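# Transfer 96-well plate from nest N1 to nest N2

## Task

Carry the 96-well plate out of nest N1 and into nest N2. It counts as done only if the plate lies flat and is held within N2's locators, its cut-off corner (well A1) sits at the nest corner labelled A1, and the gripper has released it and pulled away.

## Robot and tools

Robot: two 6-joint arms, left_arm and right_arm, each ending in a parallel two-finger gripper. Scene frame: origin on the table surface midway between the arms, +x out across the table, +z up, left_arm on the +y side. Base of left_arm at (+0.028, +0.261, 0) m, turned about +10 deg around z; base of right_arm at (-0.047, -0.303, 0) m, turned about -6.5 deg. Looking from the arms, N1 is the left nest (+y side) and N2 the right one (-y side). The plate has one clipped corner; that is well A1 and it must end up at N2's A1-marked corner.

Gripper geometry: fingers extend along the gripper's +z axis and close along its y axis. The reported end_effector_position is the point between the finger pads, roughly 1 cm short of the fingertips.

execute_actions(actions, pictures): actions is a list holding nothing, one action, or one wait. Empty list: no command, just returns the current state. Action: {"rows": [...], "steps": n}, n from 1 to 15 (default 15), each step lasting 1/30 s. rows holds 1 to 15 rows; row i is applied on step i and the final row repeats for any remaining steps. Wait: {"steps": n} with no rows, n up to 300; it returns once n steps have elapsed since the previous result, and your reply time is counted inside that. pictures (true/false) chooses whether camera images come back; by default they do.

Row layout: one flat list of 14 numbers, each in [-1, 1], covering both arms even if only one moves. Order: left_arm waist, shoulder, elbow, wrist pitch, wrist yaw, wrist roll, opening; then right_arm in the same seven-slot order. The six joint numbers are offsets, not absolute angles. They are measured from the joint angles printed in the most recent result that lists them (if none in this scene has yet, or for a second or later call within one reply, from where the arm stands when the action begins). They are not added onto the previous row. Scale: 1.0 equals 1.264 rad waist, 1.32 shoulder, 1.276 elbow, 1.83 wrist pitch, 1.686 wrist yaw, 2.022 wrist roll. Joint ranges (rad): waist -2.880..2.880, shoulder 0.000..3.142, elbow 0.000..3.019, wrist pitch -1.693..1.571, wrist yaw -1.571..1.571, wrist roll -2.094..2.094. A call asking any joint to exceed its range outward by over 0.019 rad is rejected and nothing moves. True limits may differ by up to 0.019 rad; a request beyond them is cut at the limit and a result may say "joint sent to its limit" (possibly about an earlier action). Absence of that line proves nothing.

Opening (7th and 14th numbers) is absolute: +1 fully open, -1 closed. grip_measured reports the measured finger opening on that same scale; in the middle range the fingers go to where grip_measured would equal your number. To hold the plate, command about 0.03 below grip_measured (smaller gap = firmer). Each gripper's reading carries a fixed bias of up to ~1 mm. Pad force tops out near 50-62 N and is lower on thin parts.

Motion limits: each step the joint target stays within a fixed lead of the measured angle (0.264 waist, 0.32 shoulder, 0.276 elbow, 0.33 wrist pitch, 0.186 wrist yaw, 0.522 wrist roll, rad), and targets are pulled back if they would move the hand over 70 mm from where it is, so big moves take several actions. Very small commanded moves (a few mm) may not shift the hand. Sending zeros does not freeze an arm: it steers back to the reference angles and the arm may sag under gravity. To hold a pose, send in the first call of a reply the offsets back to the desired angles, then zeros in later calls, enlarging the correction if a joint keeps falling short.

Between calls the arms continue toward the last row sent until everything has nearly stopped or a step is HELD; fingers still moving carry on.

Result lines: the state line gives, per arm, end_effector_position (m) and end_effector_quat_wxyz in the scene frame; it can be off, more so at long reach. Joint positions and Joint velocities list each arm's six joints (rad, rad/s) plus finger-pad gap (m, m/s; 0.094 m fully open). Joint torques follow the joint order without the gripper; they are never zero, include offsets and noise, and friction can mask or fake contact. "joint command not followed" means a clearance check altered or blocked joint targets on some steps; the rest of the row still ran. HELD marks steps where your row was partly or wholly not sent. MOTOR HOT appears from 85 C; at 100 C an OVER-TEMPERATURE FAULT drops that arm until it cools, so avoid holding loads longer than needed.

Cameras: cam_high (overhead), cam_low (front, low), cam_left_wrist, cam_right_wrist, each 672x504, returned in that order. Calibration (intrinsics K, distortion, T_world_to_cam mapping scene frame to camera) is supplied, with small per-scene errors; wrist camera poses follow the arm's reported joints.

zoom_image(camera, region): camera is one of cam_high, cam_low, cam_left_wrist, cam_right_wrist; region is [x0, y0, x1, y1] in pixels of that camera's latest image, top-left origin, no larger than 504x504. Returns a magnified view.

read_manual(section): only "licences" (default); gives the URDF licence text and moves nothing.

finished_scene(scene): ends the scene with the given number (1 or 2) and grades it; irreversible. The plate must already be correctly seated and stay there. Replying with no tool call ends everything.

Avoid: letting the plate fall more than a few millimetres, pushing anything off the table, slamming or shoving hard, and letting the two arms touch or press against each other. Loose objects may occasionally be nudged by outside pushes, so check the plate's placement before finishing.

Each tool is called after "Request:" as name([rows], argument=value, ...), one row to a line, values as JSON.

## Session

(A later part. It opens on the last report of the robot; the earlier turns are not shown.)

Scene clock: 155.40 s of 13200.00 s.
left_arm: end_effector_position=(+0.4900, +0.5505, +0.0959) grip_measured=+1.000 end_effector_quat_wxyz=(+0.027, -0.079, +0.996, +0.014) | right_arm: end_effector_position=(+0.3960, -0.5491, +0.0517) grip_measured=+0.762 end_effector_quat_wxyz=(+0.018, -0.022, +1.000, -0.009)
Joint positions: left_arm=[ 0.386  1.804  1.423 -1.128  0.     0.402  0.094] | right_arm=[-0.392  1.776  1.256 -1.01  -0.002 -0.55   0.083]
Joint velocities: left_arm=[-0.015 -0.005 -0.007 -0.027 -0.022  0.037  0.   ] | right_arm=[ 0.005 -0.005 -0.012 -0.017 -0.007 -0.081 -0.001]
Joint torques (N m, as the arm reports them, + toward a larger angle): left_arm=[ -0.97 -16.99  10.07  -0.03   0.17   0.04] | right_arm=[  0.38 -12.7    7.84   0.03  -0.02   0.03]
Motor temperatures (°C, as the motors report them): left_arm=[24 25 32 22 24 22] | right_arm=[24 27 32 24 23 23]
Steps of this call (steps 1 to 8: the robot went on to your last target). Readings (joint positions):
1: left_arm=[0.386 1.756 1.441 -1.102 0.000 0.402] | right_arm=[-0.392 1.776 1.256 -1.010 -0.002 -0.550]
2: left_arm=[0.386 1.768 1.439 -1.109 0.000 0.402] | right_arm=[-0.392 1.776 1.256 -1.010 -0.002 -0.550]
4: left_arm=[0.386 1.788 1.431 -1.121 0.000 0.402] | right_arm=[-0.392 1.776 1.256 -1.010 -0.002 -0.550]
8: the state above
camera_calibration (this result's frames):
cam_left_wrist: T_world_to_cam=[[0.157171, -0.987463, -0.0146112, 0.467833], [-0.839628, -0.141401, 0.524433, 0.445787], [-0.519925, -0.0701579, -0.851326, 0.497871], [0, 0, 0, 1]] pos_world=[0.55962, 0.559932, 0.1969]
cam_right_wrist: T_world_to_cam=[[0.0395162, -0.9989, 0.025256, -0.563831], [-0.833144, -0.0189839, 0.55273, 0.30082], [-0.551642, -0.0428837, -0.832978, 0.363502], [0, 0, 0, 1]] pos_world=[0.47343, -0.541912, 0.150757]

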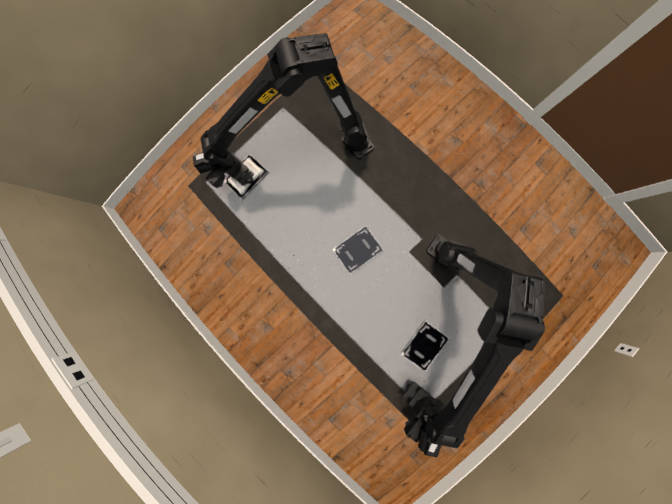

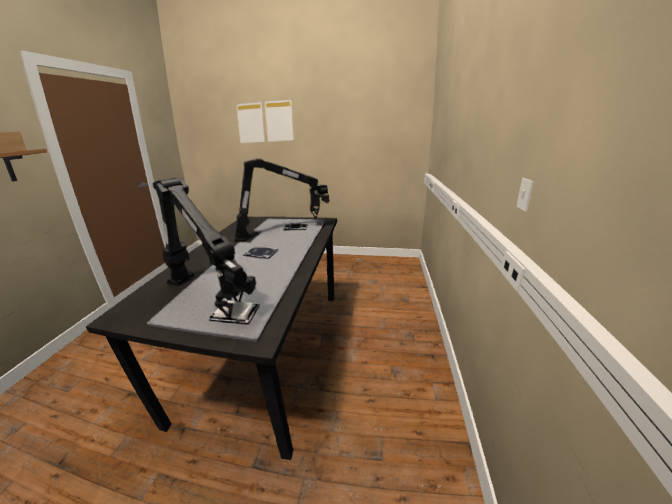

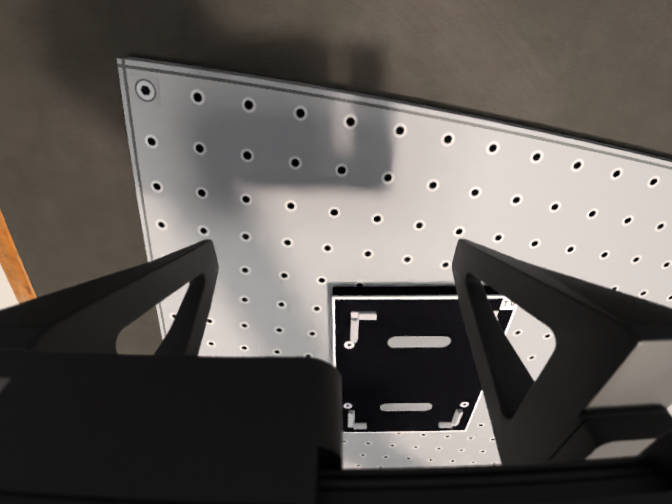

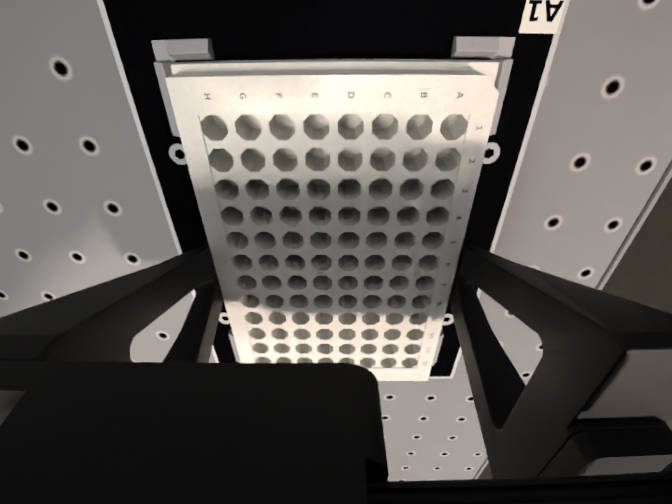

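Request:
execute_actions([
  {"rows": [
[0,0,0.005,0,0,0,1, 0,-0.006,0.005,0,0,0,0.725],
[0,0,0.005,0,0,0,1, 0,-0.014,0.005,0,0,0,0.725],
[0,0,0.005,0,0,0,1, 0,-0.020,0.005,0,0,0,0.725],
[0,0,0.005,0,0,0,1, 0,-0.026,0.005,0,0,0,0.725],
[0,0,0.005,0,0,0,1, 0,-0.033,0.003,0,0,0,0.725],
[-0.0012,0,0.005,0,0,-0.0011,1, 0.0012,-0.041,-0.0009,0,0,0.0008,0.725],
[-0.0048,0,0.005,0,0,-0.0046,1, 0.0048,-0.050,-0.0035,0,0,0.0034,0.725],
[-0.0107,0,0.005,0,0,-0.0102,1, 0.0107,-0.060,-0.0077,0,0,0.0075,0.725],
[-0.0186,0,0.005,0,0,-0.0179,1, 0.0186,-0.070,-0.0133,0,0,0.0132,0.725],
[-0.0286,0,0.005,0,0,-0.0274,1, 0.0286,-0.081,-0.0201,0,0,0.0202,0.725],
[-0.0404,0,0.005,0,0,-0.0387,1, 0.0404,-0.092,-0.0281,0,0,0.0286,0.725],
[-0.0539,0,0.005,0,0,-0.0517,1, 0.0539,-0.103,-0.0370,0,0,0.0382,0.725],
[-0.0691,0,0.005,0,0,-0.0662,1, 0.0691,-0.114,-0.0468,0,0,0.0489,0.725],
[-0.0858,0,0.005,0,0,-0.0822,1, 0.0858,-0.125,-0.0572,0,0,0.0607,0.725],
[-0.1038,0,0.005,0,0,-0.0996,1, 0.1038,-0.135,-0.0681,0,0,0.0735,0.725]
], "steps": 15},
], pictures=false)

Request:
execute_actions([
  {"rows": [
[-0.0749,0,0.005,0,0,-0.0729,1, 0.0749,-0.041,-0.0295,0,0,0.0538,0.725],
[-0.0953,0,0.005,0,0,-0.0924,1, 0.0953,-0.0483,-0.0410,0,0,0.0682,0.725],
[-0.1167,0,0.005,0,0,-0.1128,1, 0.1167,-0.056,-0.0527,0,0,0.0833,0.725],
[-0.1390,0,0.005,0,0,-0.1342,1, 0.1390,-0.0624,-0.0642,0,0,0.0991,0.725],
[-0.1620,0,0.005,0,0,-0.1563,1, 0.1620,-0.0671,-0.0755,0,0,0.1154,0.725],
[-0.1857,0,0.005,0,0,-0.1791,1, 0.1857,-0.0702,-0.0864,0,0,0.1322,0.725],
[-0.2098,0,0.005,0,0,-0.2021,1, 0.2098,-0.0712,-0.0969,0,0,0.1492,0.725],
[-0.2344,0,0.005,0,0,-0.2257,1, 0.2344,-0.0712,-0.1066,0,0,0.1666,0.725],
[-0.2591,0,0.005,0,0,-0.2494,1, 0.2591,-0.0712,-0.1155,0,0,0.1841,0.725],
[-0.2841,0,0.005,0,0,-0.2733,1, 0.2841,-0.0712,-0.1235,0,0,0.2018,0.725],
[-0.3090,0,0.005,0,0,-0.2972,1, 0.3090,-0.0712,-0.1304,0,0,0.2194,0.725],
[-0.3338,0,0.005,0,0,-0.3209,1, 0.3338,-0.0712,-0.1360,0,0,0.2369,0.725],
[-0.3583,0,0.005,0,0,-0.3444,1, 0.3583,-0.0712,-0.1401,0,0,0.2543,0.725],
[-0.3824,0,0.005,0,0,-0.3676,1, 0.3824,-0.0712,-0.1427,0,0,0.2714,0.725],
[-0.4061,0,0.005,0,0,-0.3902,1, 0.4061,-0.0712,-0.1437,0,0,0.2881,0.725]
], "steps": 15},
], pictures=false)

Request:
execute_actions([
  {"rows": [
[-0.0675,0,0.005,0,0,-0.1224,1, 0.0675,0,0.004,0,0,0.0904,0.725],
[-0.0897,0,0.005,0,0,-0.1438,1, 0.0897,0,0.004,0,0,0.1062,0.725],
[-0.1111,0,0.005,0,0,-0.1643,1, 0.1111,0,0.004,0,0,0.1213,0.725],
[-0.1315,0,0.005,0,0,-0.1839,1, 0.1315,0,0.004,0,0,0.1358,0.725],
[-0.1509,0,0.005,0,0,-0.2025,1, 0.1509,0,0.004,0,0,0.1495,0.725],
[-0.1689,0,0.005,0,0,-0.2197,1, 0.1689,0,0.004,0,0,0.1622,0.725],
[-0.1856,0,0.005,0,0,-0.2357,1, 0.1856,0,0.004,0,0,0.1740,0.725],
[-0.2007,0,0.005,0,0,-0.2502,1, 0.2007,0,0.004,0,0,0.1847,0.725],
[-0.2143,0,0.005,0,0,-0.2633,1, 0.2143,0,0.004,0,0,0.1944,0.725],
[-0.2261,0,0.005,0,0,-0.2746,1, 0.2261,0,0.004,0,0,0.2027,0.725],
[-0.2361,0,0.005,0,0,-0.2842,1, 0.2361,0,0.004,0,0,0.2098,0.725],
[-0.2440,0,0.005,0,0,-0.2918,1, 0.2440,0,0.004,0,0,0.2154,0.725],
[-0.2499,0,0.005,0,0,-0.2973,1, 0.2499,0,0.004,0,0,0.2195,0.725],
[-0.2535,0,0.005,0,0,-0.3008,1, 0.2535,0,0.004,0,0,0.2221,0.725],
[-0.2547,0,0.005,0,0,-0.3019,1, 0.2547,0,0.004,0,0,0.2229,0.725]
], "steps": 15},
], pictures=false)

Request:
execute_actions([
  {"steps": 10},
], pictures=true)

Scene clock: 190.80 s of 13200.00 s.
left_arm: end_effector_position=(+0.5065, +0.5221, +0.0967) grip_measured=+1.000 end_effector_quat_wxyz=(+0.029, -0.095, +0.995, +0.012) | right_arm: end_effector_position=(+0.3919, -0.5154, +0.0941) grip_measured=+0.762 end_effector_quat_wxyz=(+0.051, -0.015, +0.998, -0.025)
Joint positions: left_arm=[ 0.325  1.803  1.423 -1.128  0.     0.31   0.094] | right_arm=[-0.335  1.639  1.192 -1.01  -0.001 -0.481  0.083]
Joint velocities: left_arm=[-0.581  0.005 -0.002 -0.007 -0.051 -0.652  0.   ] | right_arm=[ 0.571 -0.542 -0.33   0.002 -0.051  0.432  0.   ]
Joint torques (N m, as the arm reports them, + toward a larger angle): left_arm=[ -4.35 -16.85  10.02   0.44   0.19  -0.06] | right_arm=[  3.79 -12.32   7.29  -0.05  -0.08   0.09]
Motor temperatures (°C, as the motors report them): left_arm=[24 26 32 22 24 22] | right_arm=[24 28 32 24 23 23]
Steps of this call (steps 1 to 30: the robot went on to your last target; steps 31 to 90: nothing new was sent; then 31.90 s passed at rest; steps 91 to 105: all 15 steps of this action). Readings (joint positions):
91: left_arm=[0.386 1.803 1.423 -1.128 0.000 0.402] | right_arm=[-0.392 1.776 1.256 -1.010 -0.002 -0.550]
92: left_arm=[0.386 1.803 1.423 -1.128 0.000 0.402] | right_arm=[-0.392 1.776 1.256 -1.010 -0.002 -0.550]
94: left_arm=[0.386 1.803 1.423 -1.128 0.000 0.402] | right_arm=[-0.392 1.775 1.256 -1.010 -0.002 -0.550]
98: left_arm=[0.385 1.803 1.423 -1.128 0.000 0.402] | right_arm=[-0.392 1.754 1.249 -1.010 -0.002 -0.550]
105: the state above

Scene clock: 191.30 s of 13200.00 s.
left_arm: end_effector_position=(+0.5725, +0.2805, +0.0967) grip_measured=+1.000 end_effector_quat_wxyz=(+0.031, -0.154, +0.988, -0.004) | right_arm: end_effector_position=(+0.3662, -0.3003, +0.0684) grip_measured=+0.762 end_effector_quat_wxyz=(+0.010, -0.028, +1.000, +0.000)
Joint positions: left_arm=[-0.138  1.803  1.423 -1.128  0.    -0.274  0.094] | right_arm=[ 0.122  1.548  1.007 -1.01  -0.001 -0.049  0.083]
Joint velocities: left_arm=[-0.904  0.005 -0.007 -0.017 -0.037 -1.297  0.   ] | right_arm=[ 0.864 -0.005 -0.154  0.017 -0.037  0.93  -0.   ]
Joint torques (N m, as the arm reports them, + toward a larger angle): left_arm=[ -0.59 -16.94  10.11   0.44   0.12  -0.1 ] | right_arm=[ -0.02 -10.15   7.82  -0.01  -0.03   0.12]
Motor temperatures (°C, as the motors report them): left_arm=[24 26 32 22 24 22] | right_arm=[24 28 32 24 23 23]
Steps of this call (steps 1 to 15: all 15 steps of this action). Readings (joint positions):
1: left_arm=[0.304 1.803 1.423 -1.128 0.000 0.284] | right_arm=[-0.313 1.621 1.180 -1.010 -0.001 -0.461]
2: left_arm=[0.280 1.803 1.423 -1.128 0.000 0.256] | right_arm=[-0.288 1.604 1.168 -1.010 -0.001 -0.440]
4: left_arm=[0.223 1.803 1.423 -1.128 0.000 0.192] | right_arm=[-0.230 1.576 1.141 -1.010 -0.001 -0.393]
8: left_arm=[0.092 1.803 1.423 -1.128 0.000 0.039] | right_arm=[-0.098 1.548 1.085 -1.010 -0.001 -0.280]
15: the state above

Scene clock: 191.80 s of 13200.00 s.
left_arm: end_effector_position=(+0.5494, +0.1033, +0.0967) grip_measured=+1.000 end_effector_quat_wxyz=(+0.027, -0.250, +0.968, -0.016) | right_arm: end_effector_position=(+0.3433, -0.1721, +0.0672) grip_measured=+0.762 end_effector_quat_wxyz=(+0.008, +0.008, +1.000, +0.003)
Joint positions: left_arm=[-0.467  1.803  1.423 -1.128  0.    -0.8    0.094] | right_arm=[ 0.439  1.548  1.004 -1.01  -0.001  0.34   0.083]
Joint velocities: left_arm=[-0.171 -0.005  0.002  0.002 -0.037 -0.564  0.   ] | right_arm=[ 0.151 -0.034 -0.012 -0.017 -0.007  0.286  0.001]
Joint torques (N m, as the arm reports them, + toward a larger angle): left_arm=[  0.5  -16.97  10.07   0.43   0.05  -0.09] | right_arm=[ 0.06 -9.2   7.89 -0.01  0.    0.11]
Motor temperatures (°C, as the motors report them): left_arm=[24 26 32 22 24 22] | right_arm=[24 28 32 24 23 23]
Steps of this call (steps 1 to 15: all 15 steps of this action). Readings (joint positions):
1: left_arm=[-0.169 1.803 1.423 -1.128 0.000 -0.319] | right_arm=[0.152 1.548 1.004 -1.010 -0.001 -0.016]
2: left_arm=[-0.199 1.803 1.423 -1.128 0.000 -0.364] | right_arm=[0.181 1.548 1.004 -1.010 -0.001 0.018]
4: left_arm=[-0.258 1.803 1.423 -1.128 0.000 -0.451] | right_arm=[0.237 1.548 1.004 -1.010 -0.001 0.083]
8: left_arm=[-0.364 1.803 1.423 -1.128 0.000 -0.611] | right_arm=[0.338 1.548 1.004 -1.010 -0.001 0.201]
15: the state above

Scene clock: 192.13 s of 13200.00 s.
left_arm: end_effector_position=(+0.5496, +0.1039, +0.0967) grip_measured=+1.000 end_effector_quat_wxyz=(+0.026, -0.281, +0.959, -0.017) | right_arm: end_effector_position=(+0.3427, -0.1701, +0.0672) grip_measured=+0.762 end_effector_quat_wxyz=(+0.008, +0.029, +1.000, +0.003)
Joint positions: left_arm=[-0.466  1.803  1.423 -1.128  0.    -0.863  0.094] | right_arm=[ 0.444  1.548  1.004 -1.01  -0.001  0.387  0.083]
Joint velocities: left_arm=[ 0.005 -0.015  0.007 -0.007 -0.007 -0.066  0.   ] | right_arm=[-0.015 -0.005  0.022  0.007 -0.022 -0.022  0.001]
Joint torques (N m, as the arm reports them, + toward a larger angle): left_arm=[ -0.31 -16.93  10.07   0.41   0.04  -0.09] | right_arm=[ 0.49 -9.85  8.    0.04 -0.01  0.16]
Motor temperatures (°C, as the motors report them): left_arm=[24 26 32 22 24 22] | right_arm=[24 28 32 24 23 23]
Steps of this call (steps 1 to 10: the robot went on to your last target). Readings (joint positions):
1: left_arm=[-0.471 1.803 1.423 -1.128 0.000 -0.813] | right_arm=[0.443 1.548 1.004 -1.010 -0.001 0.350]
2: left_arm=[-0.473 1.803 1.423 -1.128 0.000 -0.825] | right_arm=[0.444 1.548 1.004 -1.010 -0.001 0.359]
4: left_arm=[-0.471 1.803 1.423 -1.128 0.000 -0.841] | right_arm=[0.444 1.548 1.004 -1.010 -0.001 0.371]
8: left_arm=[-0.467 1.803 1.423 -1.128 0.000 -0.859] | right_arm=[0.444 1.548 1.004 -1.010 -0.001 0.383]
10: the state above
camera_calibration (this result's frames):
cam_left_wrist: T_world_to_cam=[[0.538284, -0.840798, 0.0575152, -0.214186], [-0.726572, -0.428411, 0.537175, 0.398738], [-0.427016, -0.330942, -0.841508, 0.473298], [0, 0, 0, 1]] pos_world=[0.607111, 0.147371, 0.196411]
cam_right_wrist: T_world_to_cam=[[-0.0614052, -0.998112, -0.001503, -0.147073], [-0.820487, 0.0496199, 0.569508, 0.261219], [-0.568358, 0.0362039, -0.821984, 0.381717], [0, 0, 0, 1]] pos_world=[0.422248, -0.173577, 0.164778]

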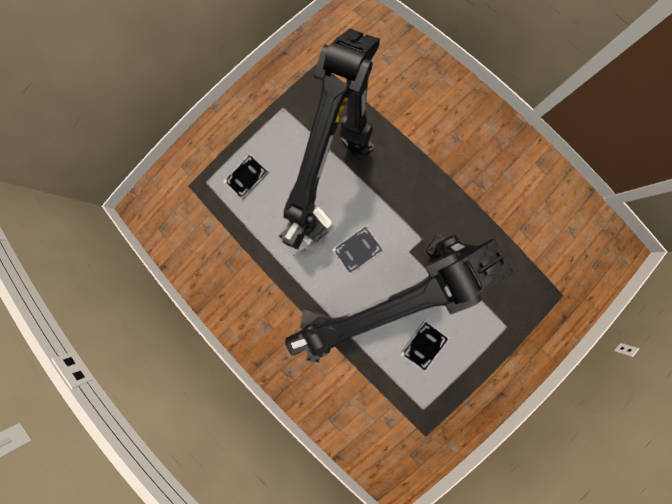

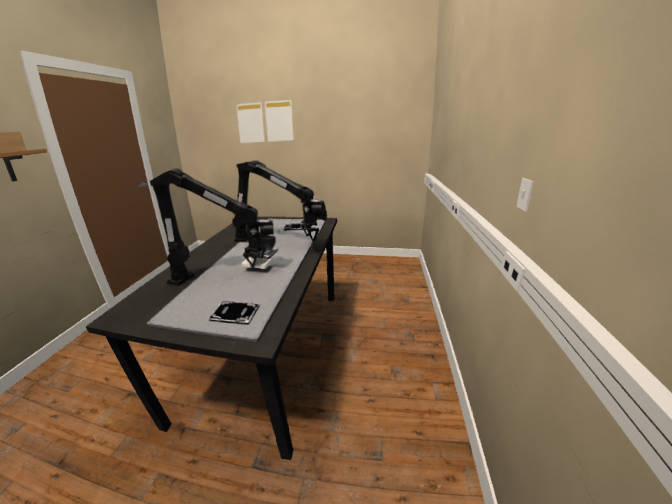

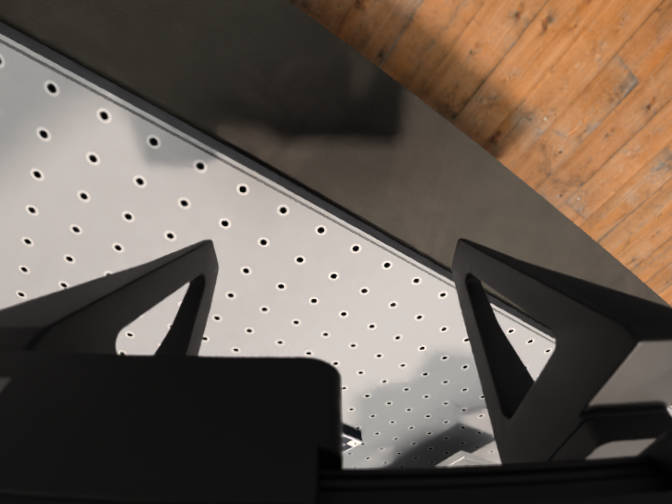

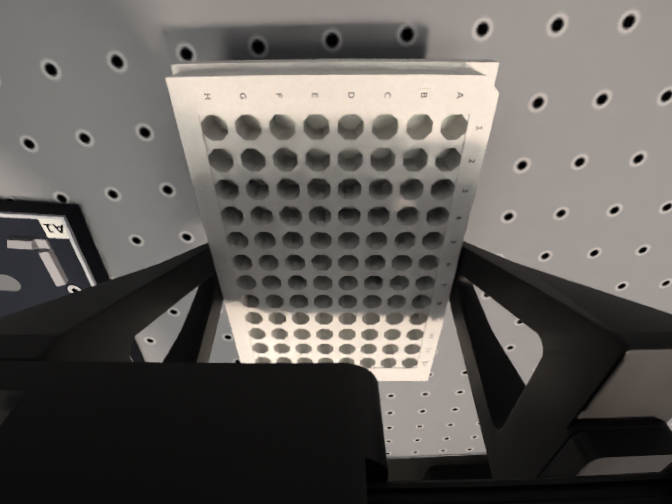

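Request:
execute_actions([
  {"rows": [
[0,0.002,-0.001,0,0,-0.006,1, 0,0,-0.0010,0.0027,0,0.007,0.725],
[0,0.005,-0.003,0,0,-0.009,1, 0,0,-0.0038,0.0100,0,0.007,0.725],
[0,0.009,-0.006,0,0,-0.012,1, 0,0,-0.0077,0.0202,0,0.007,0.725],
[0,0.013,-0.009,0,0,-0.014,1, 0,0.0009,-0.0122,0.0319,0,0.007,0.725],
[0,0.017,-0.012,0,0,-0.016,1, 0,0.0033,-0.0166,0.0435,0,0.007,0.725],
[0,0.020,-0.015,0,0,-0.016,1, 0,0.0069,-0.0205,0.0537,0,0.007,0.725],
[0,0.0225,-0.0165,0,0,-0.016,1, 0,0.0114,-0.0233,0.0610,0,0.007,0.725],
[0,0.0235,-0.017,0,0,-0.016,1, 0,0.0166,-0.0243,0.0637,0,0.007,0.725],
[0,0.0235,-0.017,0,0,-0.016,1, 0,0.022,-0.0243,0.0637,0,0.007,0.725],
[0,0.0235,-0.017,0,0,-0.016,1, 0,0.0274,-0.0243,0.0637,0,0.007,0.725],
[0,0.0235,-0.017,0,0,-0.016,1, 0,0.0326,-0.0243,0.0637,0,0.007,0.725],
[0,0.0235,-0.017,0,0,-0.016,1, 0,0.0371,-0.0243,0.0637,0,0.007,0.725],
[0,0.0235,-0.017,0,0,-0.016,1, 0,0.0407,-0.0243,0.0637,0,0.007,0.725],
[0,0.0235,-0.017,0,0,-0.016,1, 0,0.0431,-0.0243,0.0637,0,0.007,0.725],
[0,0.0235,-0.017,0,0,-0.016,1, 0,0.044,-0.0243,0.0637,0,0.007,0.725]
], "steps": 15},
], pictures=false)

Request:
execute_actions([
  {"rows": [
[0,0,0.005,0,0,0,1, 0,0.018,0.004,0,0,0,0.725]
], "steps": 9},
], pictures=false)

Request:
execute_actions([
  {"rows": [
[0,0,0.005,0,0,0,1, 0,0,0.004,0,0,0,0.725],
[0,0,0.005,0,0,0,1, 0,0,0.004,0,0,0,0.74],
[0,0,0.005,0,0,0,1, 0,0,0.004,0,0,0,0.76],
[0,0,0.005,0,0,0,1, 0,0,0.004,0,0,0,0.79],
[0,0,0.005,0,0,0,1, 0,0,0.004,0,0,0,0.83],
[0,0,0.005,0,0,0,1, 0,0,0.004,0,0,0,0.88],
[0,0,0.005,0,0,0,1, 0,0,0.004,0,0,0,0.94],
[0,0,0.005,0,0,0,1, 0,0,0.004,0,0,0,1.0]
], "steps": 9},
], pictures=false)

Request:
execute_actions([
  {"rows": [
[-0.0017,0,0.005,0,0,0,1, 0,-0.008,0.005,0,0,0,1],
[-0.0067,0,0.005,0,0,0,1, 0,-0.016,0.005,0,0,0,1],
[-0.0148,0,0.005,0,0,0,1, 0,-0.024,0.005,0,0,0,1],
[-0.0257,0,0.005,0,0,0,1, 0,-0.032,0.005,0,0,0,1],
[-0.0392,0,0.005,0,0,0,1, 0,-0.041,0.005,0,0,0,1],
[-0.0550,0,0.005,0,0,0,1, 0,-0.051,0.005,0,0,0,1],
[-0.0730,0,0.005,0,0,0,1, -0.0026,-0.062,0.005,0,0,0,1],
[-0.0928,0,0.005,0,0,0,1, -0.0101,-0.074,0.005,0,0,0,1],
[-0.1143,0,0.005,0,0,0,1, -0.0220,-0.087,0.005,0,0,0,1],
[-0.1371,0,0.005,0,0,0,1, -0.0380,-0.101,0.005,0,0,0,1],
[-0.1612,0,0.005,0,0,0,1, -0.0576,-0.116,0.005,0,0,0,1],
[-0.1862,0,0.005,0,0,0,1, -0.0804,-0.131,0.005,0,0,0,1],
[-0.2119,0,0.005,0,0,0,1, -0.1060,-0.147,0.005,0,0,0,1],
[-0.2381,0,0.005,0,0,0,1, -0.1339,-0.163,0.005,0,0,0,1],
[-0.2645,0,0.005,0,0,0,1, -0.1637,-0.179,0.005,0,0,0,1]
], "steps": 15},
], pictures=false)

Request:
execute_actions([
  {"rows": [
[-0.0846,0,0.005,0,0,0,1, -0.1147,-0.062,0.005,0,0,0,1],
[-0.1108,0,0.005,0,0,0,1, -0.1470,-0.078,0.005,0,0,0,1],
[-0.1365,0,0.005,0,0,0,1, -0.1801,-0.093,0.005,0,0,0,1],
[-0.1615,0,0.005,0,0,0,1, -0.2133,-0.108,0.005,0,0,0,1],
[-0.1855,0,0.005,0,0,0,1, -0.2463,-0.122,0.005,0,0,0,1],
[-0.2084,0,0.005,0,0,0,1, -0.2787,-0.136,0.005,0,0,0,1],
[-0.2299,0,0.005,0,0,0,1, -0.3100,-0.150,0.005,0,0,0,1],
[-0.2497,0,0.005,0,0,0,1, -0.3398,-0.163,0.005,0,0,0,1],
[-0.2677,0,0.005,0,0,0,1, -0.3677,-0.175,0.005,0,0,0,1],
[-0.2835,0,0.005,0,0,0,1, -0.3932,-0.185,0.005,0,0,0,1],
[-0.2970,0,0.005,0,0,0,1, -0.4161,-0.193,0.005,0,0,0,1],
[-0.3079,0,0.005,0,0,0,1, -0.4357,-0.200,0.005,0,0,0,1],
[-0.3160,0,0.005,0,0,0,1, -0.4517,-0.206,0.005,0,0,0,1],
[-0.3210,0,0.005,0,0,0,1, -0.4636,-0.209,0.005,0,0,0,1],
[-0.3227,0,0.005,0,0,0,1, -0.4711,-0.210,0.005,0,0,0,1]
], "steps": 15},
], pictures=false)

Request:
execute_actions([
  {"steps": 12},
], pictures=true)

Scene clock: 215.97 s of 13200.00 s.
left_arm: end_effector_position=(+0.5418, +0.1062, +0.0832) grip_measured=+1.000 end_effector_quat_wxyz=(+0.013, -0.290, +0.957, -0.009) | right_arm: end_effector_position=(+0.3502, -0.1676, +0.0399) grip_measured=+0.762 end_effector_quat_wxyz=(+0.020, +0.031, +0.999, +0.008)
Joint positions: left_arm=[-0.466  1.815  1.404 -1.128  0.    -0.88   0.094] | right_arm=[ 0.444  1.594  0.974 -0.908 -0.001  0.392  0.083]
Joint velocities: left_arm=[-0.015  0.005  0.002  0.002 -0.051  0.022  0.   ] | right_arm=[-0.015  0.19   0.007 -0.007 -0.095 -0.081 -0.001]
Joint torques (N m, as the arm reports them, + toward a larger angle): left_arm=[ -0.96 -15.42   9.18   0.35   0.04  -0.12] | right_arm=[  0.31 -10.21   6.81   0.74   0.01   0.12]
Motor temperatures (°C, as the motors report them): left_arm=[24 26 33 22 24 22] | right_arm=[24 27 32 24 23 23]
Steps of this call (steps 1 to 30: the robot went on to your last target; steps 31 to 90: nothing new was sent; then 20.33 s passed at rest; steps 91 to 105: all 15 steps of this action). Readings (joint positions):
91: left_arm=[-0.466 1.803 1.423 -1.128 0.000 -0.870] | right_arm=[0.444 1.548 1.004 -1.010 -0.001 0.392]
92: left_arm=[-0.466 1.803 1.423 -1.128 0.000 -0.870] | right_arm=[0.444 1.548 1.003 -1.009 -0.001 0.392]
94: left_arm=[-0.466 1.803 1.422 -1.128 0.000 -0.872] | right_arm=[0.444 1.548 0.997 -0.993 -0.001 0.392]
98: left_arm=[-0.466 1.804 1.410 -1.128 0.000 -0.877] | right_arm=[0.444 1.550 0.977 -0.930 -0.001 0.392]
105: the state above

Scene clock: 216.27 s of 13200.00 s.
left_arm: end_effector_position=(+0.5418, +0.1063, +0.0830) grip_measured=+1.000 end_effector_quat_wxyz=(+0.013, -0.290, +0.957, -0.009) | right_arm: end_effector_position=(+0.3491, -0.1676, +0.0360) grip_measured=+0.762 end_effector_quat_wxyz=(+0.015, +0.031, +0.999, +0.007)
Joint positions: left_arm=[-0.466  1.815  1.404 -1.128  0.    -0.88   0.094] | right_arm=[ 0.444  1.604  0.974 -0.908 -0.003  0.392  0.083]
Joint velocities: left_arm=[-0.015  0.005  0.012 -0.012 -0.037 -0.037  0.   ] | right_arm=[-0.015 -0.005 -0.002  0.007  0.007 -0.051  0.   ]
Joint torques (N m, as the arm reports them, + toward a larger angle): left_arm=[ -0.96 -16.95   9.85   0.35   0.04   0.04] | right_arm=[ 0.52 -8.91  7.27  0.05  0.08  0.03]
Motor temperatures (°C, as the motors report them): left_arm=[24 26 33 22 24 22] | right_arm=[24 27 32 24 23 23]
Steps of this call (steps 1 to 9: all 9 steps of this action). Readings (joint positions):
1: left_arm=[-0.466 1.815 1.404 -1.128 0.000 -0.880] | right_arm=[0.444 1.600 0.974 -0.908 -0.001 0.392]
2: left_arm=[-0.466 1.815 1.404 -1.128 0.000 -0.880] | right_arm=[0.444 1.605 0.974 -0.908 -0.002 0.392]
4: left_arm=[-0.466 1.815 1.404 -1.128 0.000 -0.880] | right_arm=[0.444 1.604 0.974 -0.908 -0.003 0.392]
8: left_arm=[-0.466 1.815 1.404 -1.128 0.000 -0.880] | right_arm=[0.444 1.604 0.974 -0.908 -0.003 0.392]
9: the state above

Scene clock: 216.57 s of 13200.00 s.
left_arm: end_effector_position=(+0.5418, +0.1063, +0.0830) grip_measured=+1.000 end_effector_quat_wxyz=(+0.013, -0.290, +0.957, -0.009) | right_arm: end_effector_position=(+0.3492, -0.1676, +0.0363) grip_measured=+1.000 end_effector_quat_wxyz=(+0.015, +0.031, +0.999, +0.007)
Joint positions: left_arm=[-0.466  1.815  1.404 -1.128  0.    -0.88   0.094] | right_arm=[ 0.444  1.603  0.974 -0.908 -0.003  0.392  0.094]
Joint velocities: left_arm=[-0.005  0.005 -0.012  0.002  0.037 -0.037  0.   ] | right_arm=[-0.005 -0.024  0.002 -0.012  0.007 -0.007  0.   ]
Joint torques (N m, as the arm reports them, + toward a larger angle): left_arm=[ -0.95 -16.85   9.85   0.36   0.04   0.04] | right_arm=[ 0.25 -9.65  7.53 -0.13  0.    0.03]
Motor temperatures (°C, as the motors report them): left_arm=[24 26 33 22 24 22] | right_arm=[24 27 32 24 23 23]
Steps of this call (steps 1 to 9: all 9 steps of this action). Readings (joint positions):
1: left_arm=[-0.466 1.815 1.404 -1.128 0.000 -0.880] | right_arm=[0.444 1.603 0.974 -0.908 -0.003 0.392]
2: left_arm=[-0.466 1.815 1.404 -1.128 0.000 -0.880] | right_arm=[0.444 1.603 0.974 -0.908 -0.003 0.392]
4: left_arm=[-0.466 1.815 1.404 -1.128 0.000 -0.880] | right_arm=[0.444 1.603 0.974 -0.908 -0.003 0.392]
8: left_arm=[-0.466 1.815 1.404 -1.128 0.000 -0.880] | right_arm=[0.444 1.603 0.974 -0.908 -0.003 0.392]
9: the state above

Scene clock: 217.07 s of 13200.00 s.
left_arm: end_effector_position=(+0.4856, -0.0192, +0.0830) grip_measured=+1.000 end_effector_quat_wxyz=(+0.012, -0.165, +0.986, -0.010) | right_arm: end_effector_position=(+0.3713, -0.2067, +0.1100) grip_measured=+1.000 end_effector_quat_wxyz=(+0.102, +0.082, +0.991, +0.035)
Joint positions: left_arm=[-0.723  1.815  1.404 -1.128 -0.    -0.88   0.094] | right_arm=[ 0.34   1.42   0.974 -0.908 -0.005  0.392  0.094]
Joint velocities: left_arm=[-1.148 -0.005 -0.002  0.007 -0.007 -0.051  0.   ] | right_arm=[-1.05  -0.698  0.012 -0.002 -0.022 -0.037  0.   ]
Joint torques (N m, as the arm reports them, + toward a larger angle): left_arm=[ -1.76 -16.64   9.93   0.36   0.05   0.05] | right_arm=[-2.93 -9.87  8.31  0.49  0.04  0.01]
Motor temperatures (°C, as the motors report them): left_arm=[24 26 33 22 24 22] | right_arm=[24 27 32 24 23 23]
Steps of this call (steps 1 to 15: all 15 steps of this action). Readings (joint positions):
1: left_arm=[-0.466 1.815 1.404 -1.128 0.000 -0.880] | right_arm=[0.444 1.603 0.974 -0.908 -0.003 0.392]
2: left_arm=[-0.466 1.815 1.404 -1.128 0.000 -0.880] | right_arm=[0.444 1.602 0.974 -0.908 -0.003 0.392]
4: left_arm=[-0.469 1.815 1.404 -1.128 0.000 -0.880] | right_arm=[0.444 1.598 0.974 -0.908 -0.003 0.392]
8: left_arm=[-0.507 1.815 1.404 -1.128 -0.000 -0.880] | right_arm=[0.444 1.562 0.974 -0.908 -0.003 0.392]
15: the state above

Scene clock: 217.57 s of 13200.00 s.
left_arm: end_effector_position=(+0.3330, -0.1804, +0.0830) grip_measured=+1.000 end_effector_quat_wxyz=(+0.010, +0.042, +0.999, -0.012) | right_arm: end_effector_position=(+0.3471, -0.4479, +0.2199) grip_measured=+1.000 end_effector_quat_wxyz=(+0.241, +0.353, +0.904, +0.007)
Joint positions: left_arm=[-1.139  1.815  1.404 -1.128 -0.    -0.88   0.094] | right_arm=[-0.238  1.149  0.974 -0.908 -0.004  0.392  0.094]
Joint velocities: left_arm=[-0.269 -0.005 -0.002 -0.007 -0.007  0.007  0.   ] | right_arm=[-0.503 -0.22  -0.012 -0.017 -0.022  0.037  0.   ]
Joint torques (N m, as the arm reports them, + toward a larger angle): left_arm=[  1.21 -16.94   9.84   0.35   0.04   0.04] | right_arm=[ 1.82 -6.35  9.56  0.82 -0.03  0.01]
Motor temperatures (°C, as the motors report them): left_arm=[24 26 33 22 24 22] | right_arm=[24 27 32 24 23 23]
Steps of this call (steps 1 to 15: all 15 steps of this action). Readings (joint positions):
1: left_arm=[-0.762 1.815 1.404 -1.128 -0.000 -0.880] | right_arm=[0.301 1.396 0.974 -0.908 -0.005 0.392]
2: left_arm=[-0.801 1.815 1.404 -1.128 -0.000 -0.880] | right_arm=[0.258 1.373 0.974 -0.908 -0.005 0.392]
4: left_arm=[-0.877 1.815 1.404 -1.128 -0.000 -0.880] | right_arm=[0.161 1.326 0.974 -0.908 -0.005 0.392]
8: left_arm=[-1.006 1.815 1.404 -1.128 -0.000 -0.880] | right_arm=[-0.027 1.244 0.974 -0.908 -0.005 0.392]
15: the state above

Scene clock: 217.97 s of 13200.00 s.
left_arm: end_effector_position=(+0.3347, -0.1792, +0.0830) grip_measured=+1.000 end_effector_quat_wxyz=(+0.010, +0.041, +0.999, -0.012) | right_arm: end_effector_position=(+0.3429, -0.4567, +0.2234) grip_measured=+1.000 end_effector_quat_wxyz=(+0.245, +0.363, +0.899, +0.004)
Joint positions: left_arm=[-1.135  1.815  1.404 -1.128 -0.    -0.88   0.094] | right_arm=[-0.261  1.14   0.974 -0.908 -0.004  0.392  0.094]
Joint velocities: left_arm=[ 0.005 -0.005  0.012  0.007  0.007  0.037  0.   ] | right_arm=[-0.005 -0.015  0.002 -0.027 -0.051 -0.007  0.   ]
Joint torques (N m, as the arm reports them, + toward a larger angle): left_arm=[ -0.72 -16.92   9.87   0.35   0.04   0.04] | right_arm=[ 0.59 -5.7   9.61  0.78 -0.03  0.02]
Motor temperatures (°C, as the motors report them): left_arm=[24 26 33 22 24 22] | right_arm=[24 27 32 24 23 23]
Steps of this call (steps 1 to 12: the robot went on to your last target). Readings (joint positions):
1: left_arm=[-1.146 1.815 1.404 -1.128 -0.000 -0.880] | right_arm=[-0.251 1.144 0.974 -0.908 -0.004 0.392]
2: left_arm=[-1.149 1.815 1.404 -1.128 -0.000 -0.880] | right_arm=[-0.259 1.141 0.974 -0.908 -0.004 0.392]
4: left_arm=[-1.148 1.815 1.404 -1.128 -0.000 -0.880] | right_arm=[-0.261 1.140 0.974 -0.908 -0.004 0.392]
8: left_arm=[-1.139 1.815 1.404 -1.128 -0.000 -0.880] | right_arm=[-0.261 1.140 0.974 -0.908 -0.004 0.392]
12: the state above
camera_calibration (this result's frames):
cam_left_wrist: T_world_to_cam=[[-0.081012, -0.996156, 0.033317, -0.1543], [-0.827183, 0.0858439, 0.555337, 0.252958], [-0.556062, 0.0174297, -0.830958, 0.381134], [0, 0, 0, 1]] pos_world=[0.408677, -0.182065, 0.18137]
cam_right_wrist: T_world_to_cam=[[-0.655136, -0.733361, -0.1816, -0.0680844], [-0.75551, 0.636281, 0.156049, 0.52469], [0.0011086, 0.239434, -0.970912, 0.451393], [0, 0, 0, 1]] pos_world=[0.351304, -0.49186, 0.344022]

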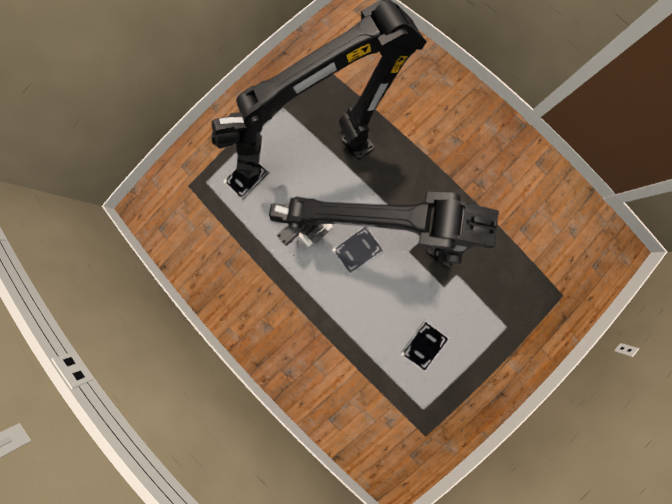

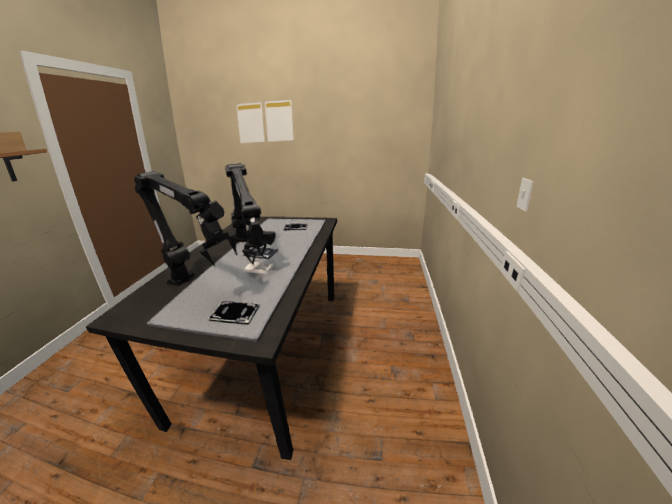

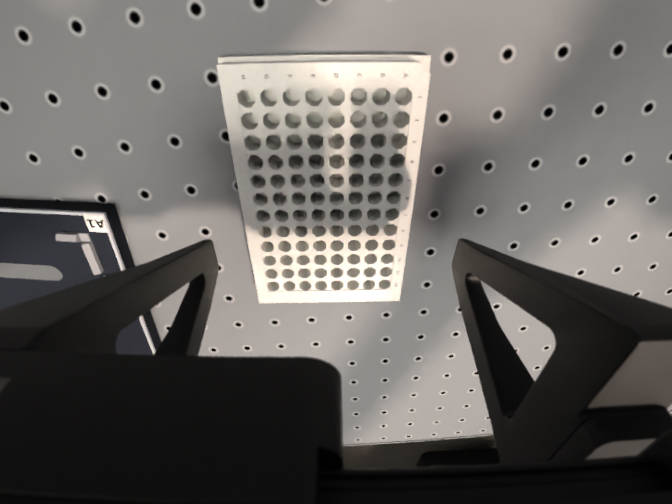

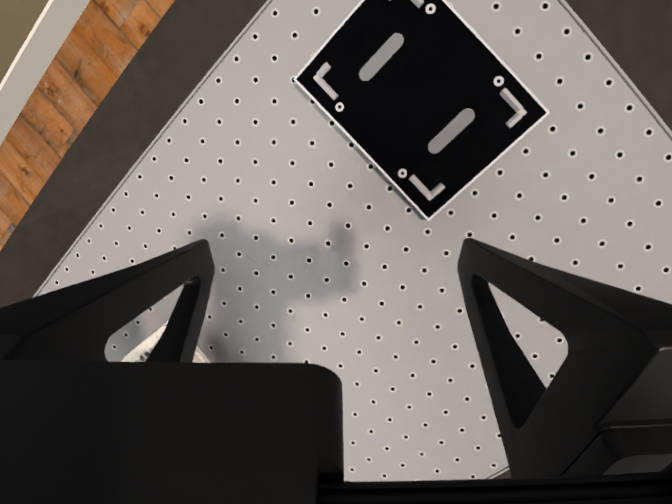

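Request:
execute_actions(actions=[])

Scene clock: 224.27 s of 13200.00 s.
left_arm: end_effector_position=(+0.3347, -0.1792, +0.0830) grip_measured=+1.000 end_effector_quat_wxyz=(+0.010, +0.041, +0.999, -0.012) | right_arm: end_effector_position=(+0.3429, -0.4567, +0.2234) grip_measured=+1.000 end_effector_quat_wxyz=(+0.245, +0.363, +0.899, +0.004)
Joint positions: left_arm=[-1.135  1.815  1.404 -1.128 -0.    -0.88   0.094] | right_arm=[-0.261  1.14   0.974 -0.908 -0.004  0.392  0.094]
Joint velocities: left_arm=[-0.005 -0.015 -0.007 -0.007  0.066 -0.051  0.   ] | right_arm=[-0.015 -0.015 -0.012 -0.002 -0.095 -0.022  0.   ]
Joint torques (N m, as the arm reports them, + toward a larger angle): left_arm=[ -0.54 -16.89   9.88   0.35   0.04   0.04] | right_arm=[ 0.83 -6.09  9.63  0.84 -0.02  0.01]
Motor temperatures (°C, as the motors report them): left_arm=[24 26 33 22 24 22] | right_arm=[24 27 33 24 23 23]
Steps of this call (steps 1 to 30: the robot went on to your last target; steps 31 to 90: nothing new was sent; then 3.30 s passed at rest). Readings (joint positions):
1: left_arm=[-1.135 1.815 1.404 -1.128 -0.000 -0.880] | right_arm=[-0.261 1.140 0.974 -0.908 -0.004 0.392]
2: left_arm=[-1.135 1.815 1.404 -1.128 -0.000 -0.880] | right_arm=[-0.261 1.140 0.974 -0.908 -0.004 0.392]
4: left_arm=[-1.135 1.815 1.404 -1.128 -0.000 -0.880] | right_arm=[-0.261 1.140 0.974 -0.908 -0.004 0.392]
8: left_arm=[-1.135 1.815 1.404 -1.128 -0.000 -0.880] | right_arm=[-0.261 1.140 0.974 -0.908 -0.004 0.392]
90: the state above
All arms were judged still, so your last target was given up. Only a new action makes them travel on or press farther. Fingers that are still opening or closing keep moving.
camera_calibration (this result's frames):
cam_left_wrist: T_world_to_cam=[[-0.081012, -0.996156, 0.033317, -0.1543], [-0.827183, 0.0858439, 0.555337, 0.252958], [-0.556062, 0.0174297, -0.830958, 0.381134], [0, 0, 0, 1]] pos_world=[0.408677, -0.182065, 0.18137]
cam_right_wrist: T_world_to_cam=[[-0.655136, -0.733361, -0.1816, -0.0680844], [-0.75551, 0.636281, 0.156049, 0.52469], [0.0011086, 0.239434, -0.970912, 0.451393], [0, 0, 0, 1]] pos_world=[0.351304, -0.49186, 0.344022]

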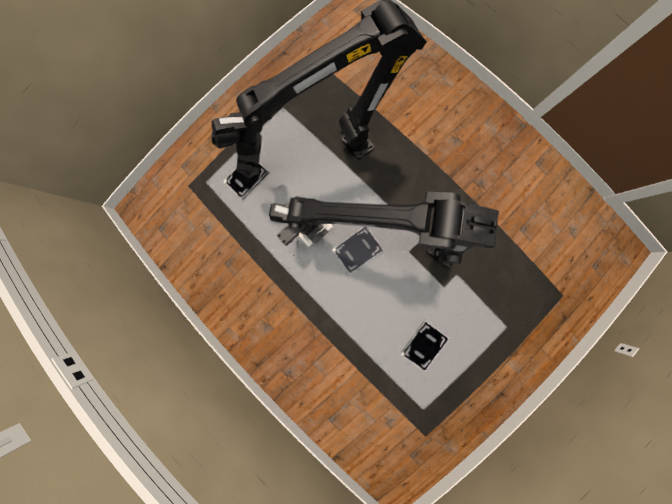

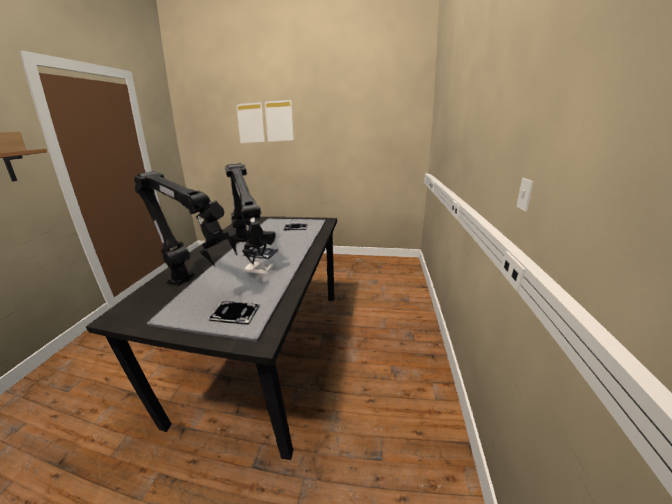

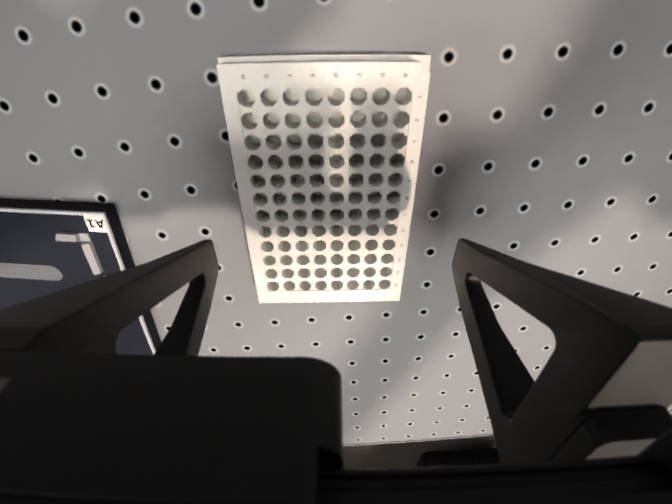

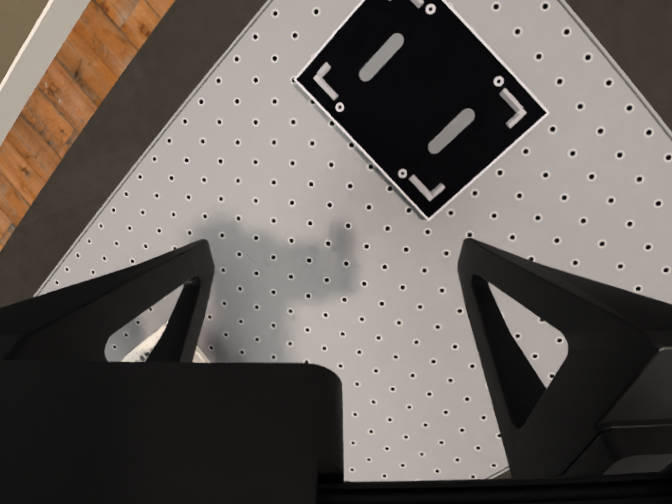

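Request:
zoom_image(camera="cam_left_wrist", region=[200, 40, 450, 180])

Request:
zoom_image(camera="cam_left_wrist", region=[200, 200, 470, 320])

Region (200, 40, 450, 180) of cam_left_wrist's 672x504 image, scaled by 2.016, with more detail than that image has; it fills the top 282 rows of this view, and the rest is white.

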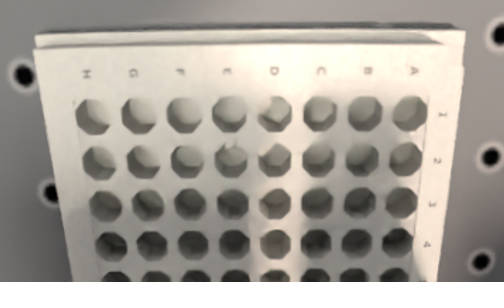

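Region (200, 200, 470, 320) of cam_left_wrist's 672x504 image, scaled by 1.867, with more detail than that image has.

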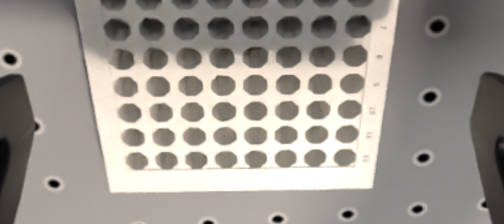

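Request:
execute_actions([
  {"rows": [[0,0.0009,-0.0007,0.0010,0,0,1,0,0,0.005,0,0,0,1],[0,0.0034,-0.0028,0.0038,0,0,1,0,0,0.005,0,0,0,1],[0,0.0071,-0.0059,0.0081,0,0,1,0,0,0.005,0,0,0,1],[0,0.0118,-0.0097,0.0135,0,0,1,0,0,0.005,0,0,0,1],[0,0.0171,-0.0141,0.0195,0,0,1,0,0,0.005,0,0,0,1],[0,0.0228,-0.0188,0.0260,0,0,1,0,0,0.005,0,0,0,1],[0,0.0284,-0.0235,0.0324,0,0,1,0,0,0.005,0,0,0,1],[0,0.0337,-0.0279,0.0384,0,0,1,0,0,0.005,0,0,0,1],[0,0.0384,-0.0317,0.0438,0,0,1,0,0,0.005,0,0,0,1],[0,0.0421,-0.0348,0.0481,0,0,1,0,0,0.005,0,0,0,1],[0,0.0446,-0.0369,0.0509,0,0,1,0,0,0.005,0,0,0,1],[0,0.0455,-0.0376,0.0519,0,0,1,0,0,0.005,0,0,0,1]], "steps": 15},
], pictures=false)

Request:
execute_actions([
  {"steps": 8},
], pictures=true)

Scene clock: 262.30 s of 13200.00 s.
left_arm: end_effector_position=(+0.3330, -0.1768, +0.0452) grip_measured=+1.000 end_effector_quat_wxyz=(+0.006, +0.041, +0.999, -0.008) | right_arm: end_effector_position=(+0.3429, -0.4567, +0.2234) grip_measured=+1.000 end_effector_quat_wxyz=(+0.245, +0.363, +0.899, +0.004)
Joint positions: left_arm=[-1.135  1.858  1.358 -1.051 -0.    -0.88   0.094] | right_arm=[-0.261  1.14   0.974 -0.908 -0.004  0.392  0.094]
Joint velocities: left_arm=[-0.024  0.151 -0.061  0.007 -0.022  0.051  0.   ] | right_arm=[ 0.005 -0.015  0.002 -0.002 -0.022  0.007  0.   ]
Joint torques (N m, as the arm reports them, + toward a larger angle): left_arm=[ -0.98 -16.57   9.21   0.94   0.04   0.04] | right_arm=[ 0.33 -6.34  9.61  0.84  0.    0.01]
Motor temperatures (°C, as the motors report them): left_arm=[24 26 33 22 24 22] | right_arm=[24 27 34 24 23 23]
Steps of this call (steps 1 to 90: nothing new was sent; then 34.53 s passed at rest; steps 91 to 105: all 15 steps of this action). Readings (joint positions):
91: left_arm=[-1.135 1.815 1.404 -1.128 -0.000 -0.880] | right_arm=[-0.261 1.140 0.974 -0.908 -0.004 0.392]
92: left_arm=[-1.135 1.815 1.404 -1.128 -0.000 -0.880] | right_arm=[-0.261 1.140 0.974 -0.908 -0.004 0.392]
94: left_arm=[-1.135 1.815 1.402 -1.126 -0.000 -0.880] | right_arm=[-0.261 1.140 0.974 -0.908 -0.004 0.392]
98: left_arm=[-1.135 1.818 1.385 -1.093 -0.000 -0.880] | right_arm=[-0.261 1.140 0.974 -0.908 -0.004 0.392]
105: the state above

Scene clock: 262.57 s of 13200.00 s.
left_arm: end_effector_position=(+0.3318, -0.1751, +0.0398) grip_measured=+1.000 end_effector_quat_wxyz=(+0.003, +0.041, +0.999, -0.004) | right_arm: end_effector_position=(+0.3429, -0.4567, +0.2234) grip_measured=+1.000 end_effector_quat_wxyz=(+0.245, +0.363, +0.899, +0.004)
Joint positions: left_arm=[-1.135  1.866  1.353 -1.049 -0.    -0.88   0.094] | right_arm=[-0.261  1.14   0.974 -0.908 -0.004  0.392  0.094]
Joint velocities: left_arm=[-0.015 -0.005 -0.012  0.012  0.066 -0.051  0.   ] | right_arm=[-0.005 -0.005  0.007 -0.002 -0.022 -0.007  0.   ]
Joint torques (N m, as the arm reports them, + toward a larger angle): left_arm=[ -0.95 -15.95   8.97   0.9    0.04   0.04] | right_arm=[ 0.24 -6.26  9.62  0.84  0.    0.01]
Motor temperatures (°C, as the motors report them): left_arm=[24 26 33 22 24 22] | right_arm=[24 27 34 24 23 23]
Steps of this call (steps 1 to 8: the robot went on to your last target). Readings (joint positions):
1: left_arm=[-1.135 1.862 1.356 -1.051 -0.000 -0.880] | right_arm=[-0.261 1.140 0.974 -0.908 -0.004 0.392]
2: left_arm=[-1.135 1.865 1.354 -1.051 -0.000 -0.880] | right_arm=[-0.261 1.140 0.974 -0.908 -0.004 0.392]
4: left_arm=[-1.135 1.866 1.353 -1.051 -0.000 -0.880] | right_arm=[-0.261 1.140 0.974 -0.908 -0.004 0.392]
8: the state above
camera_calibration (this result's frames):
cam_left_wrist: T_world_to_cam=[[-0.0807016, -0.996601, 0.0165577, -0.148505], [-0.820198, 0.0758379, 0.567031, 0.2697], [-0.566359, 0.0321797, -0.82353, 0.349246], [0, 0, 0, 1]] pos_world=[0.407021, -0.179693, 0.137145]
cam_right_wrist: T_world_to_cam=[[-0.655136, -0.733361, -0.1816, -0.0680844], [-0.75551, 0.636281, 0.156049, 0.52469], [0.0011086, 0.239434, -0.970912, 0.451393], [0, 0, 0, 1]] pos_world=[0.351304, -0.49186, 0.344022]

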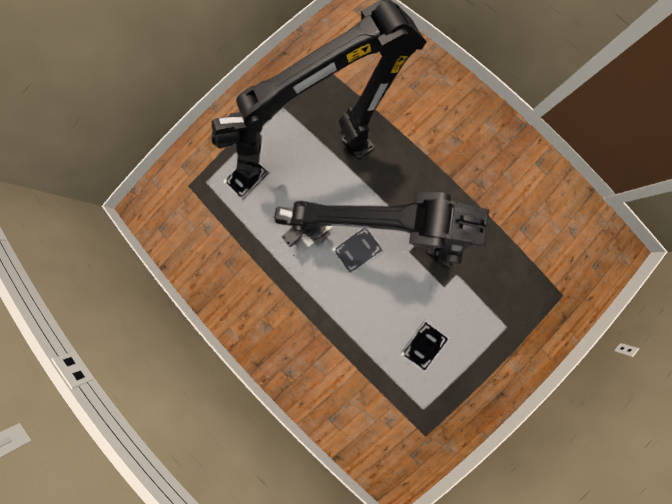

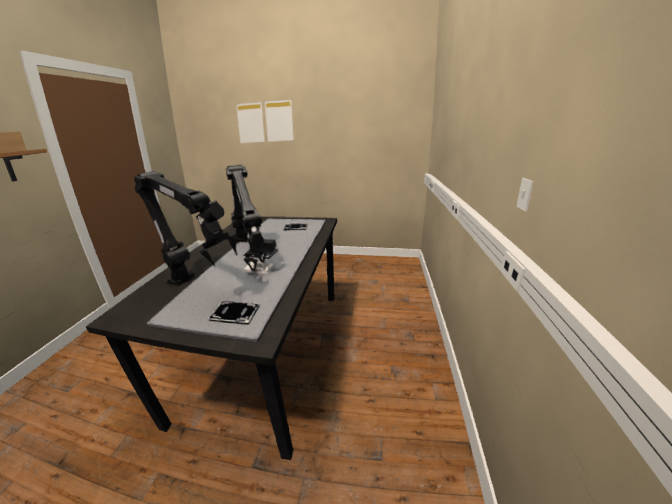

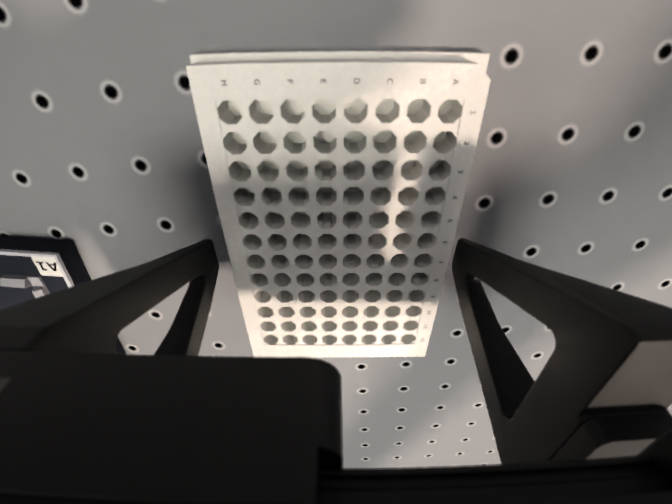

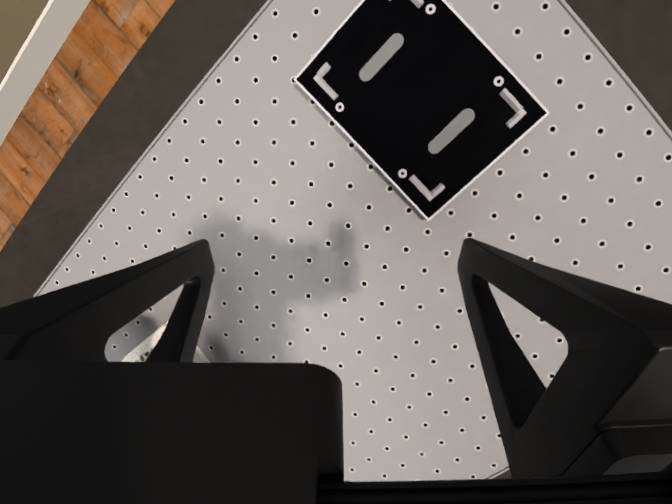

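Request:
zoom_image(camera="cam_left_wrist", region=[180, 40, 500, 200])

Request:
zoom_image(camera="cam_left_wrist", region=[190, 220, 490, 370])

Region (180, 40, 500, 200) of cam_left_wrist's 672x504 image, scaled by 1.575, with more detail than that image has.

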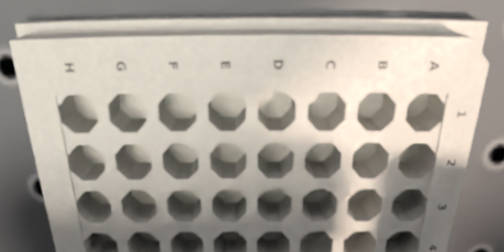

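Region (190, 220, 490, 370) of cam_left_wrist's 672x504 image, scaled by 1.680, with more detail than that image has.

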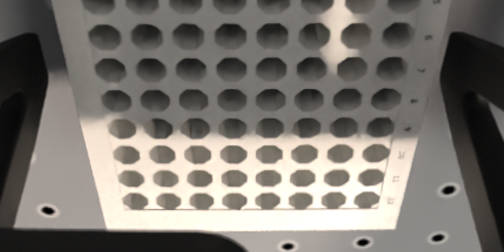

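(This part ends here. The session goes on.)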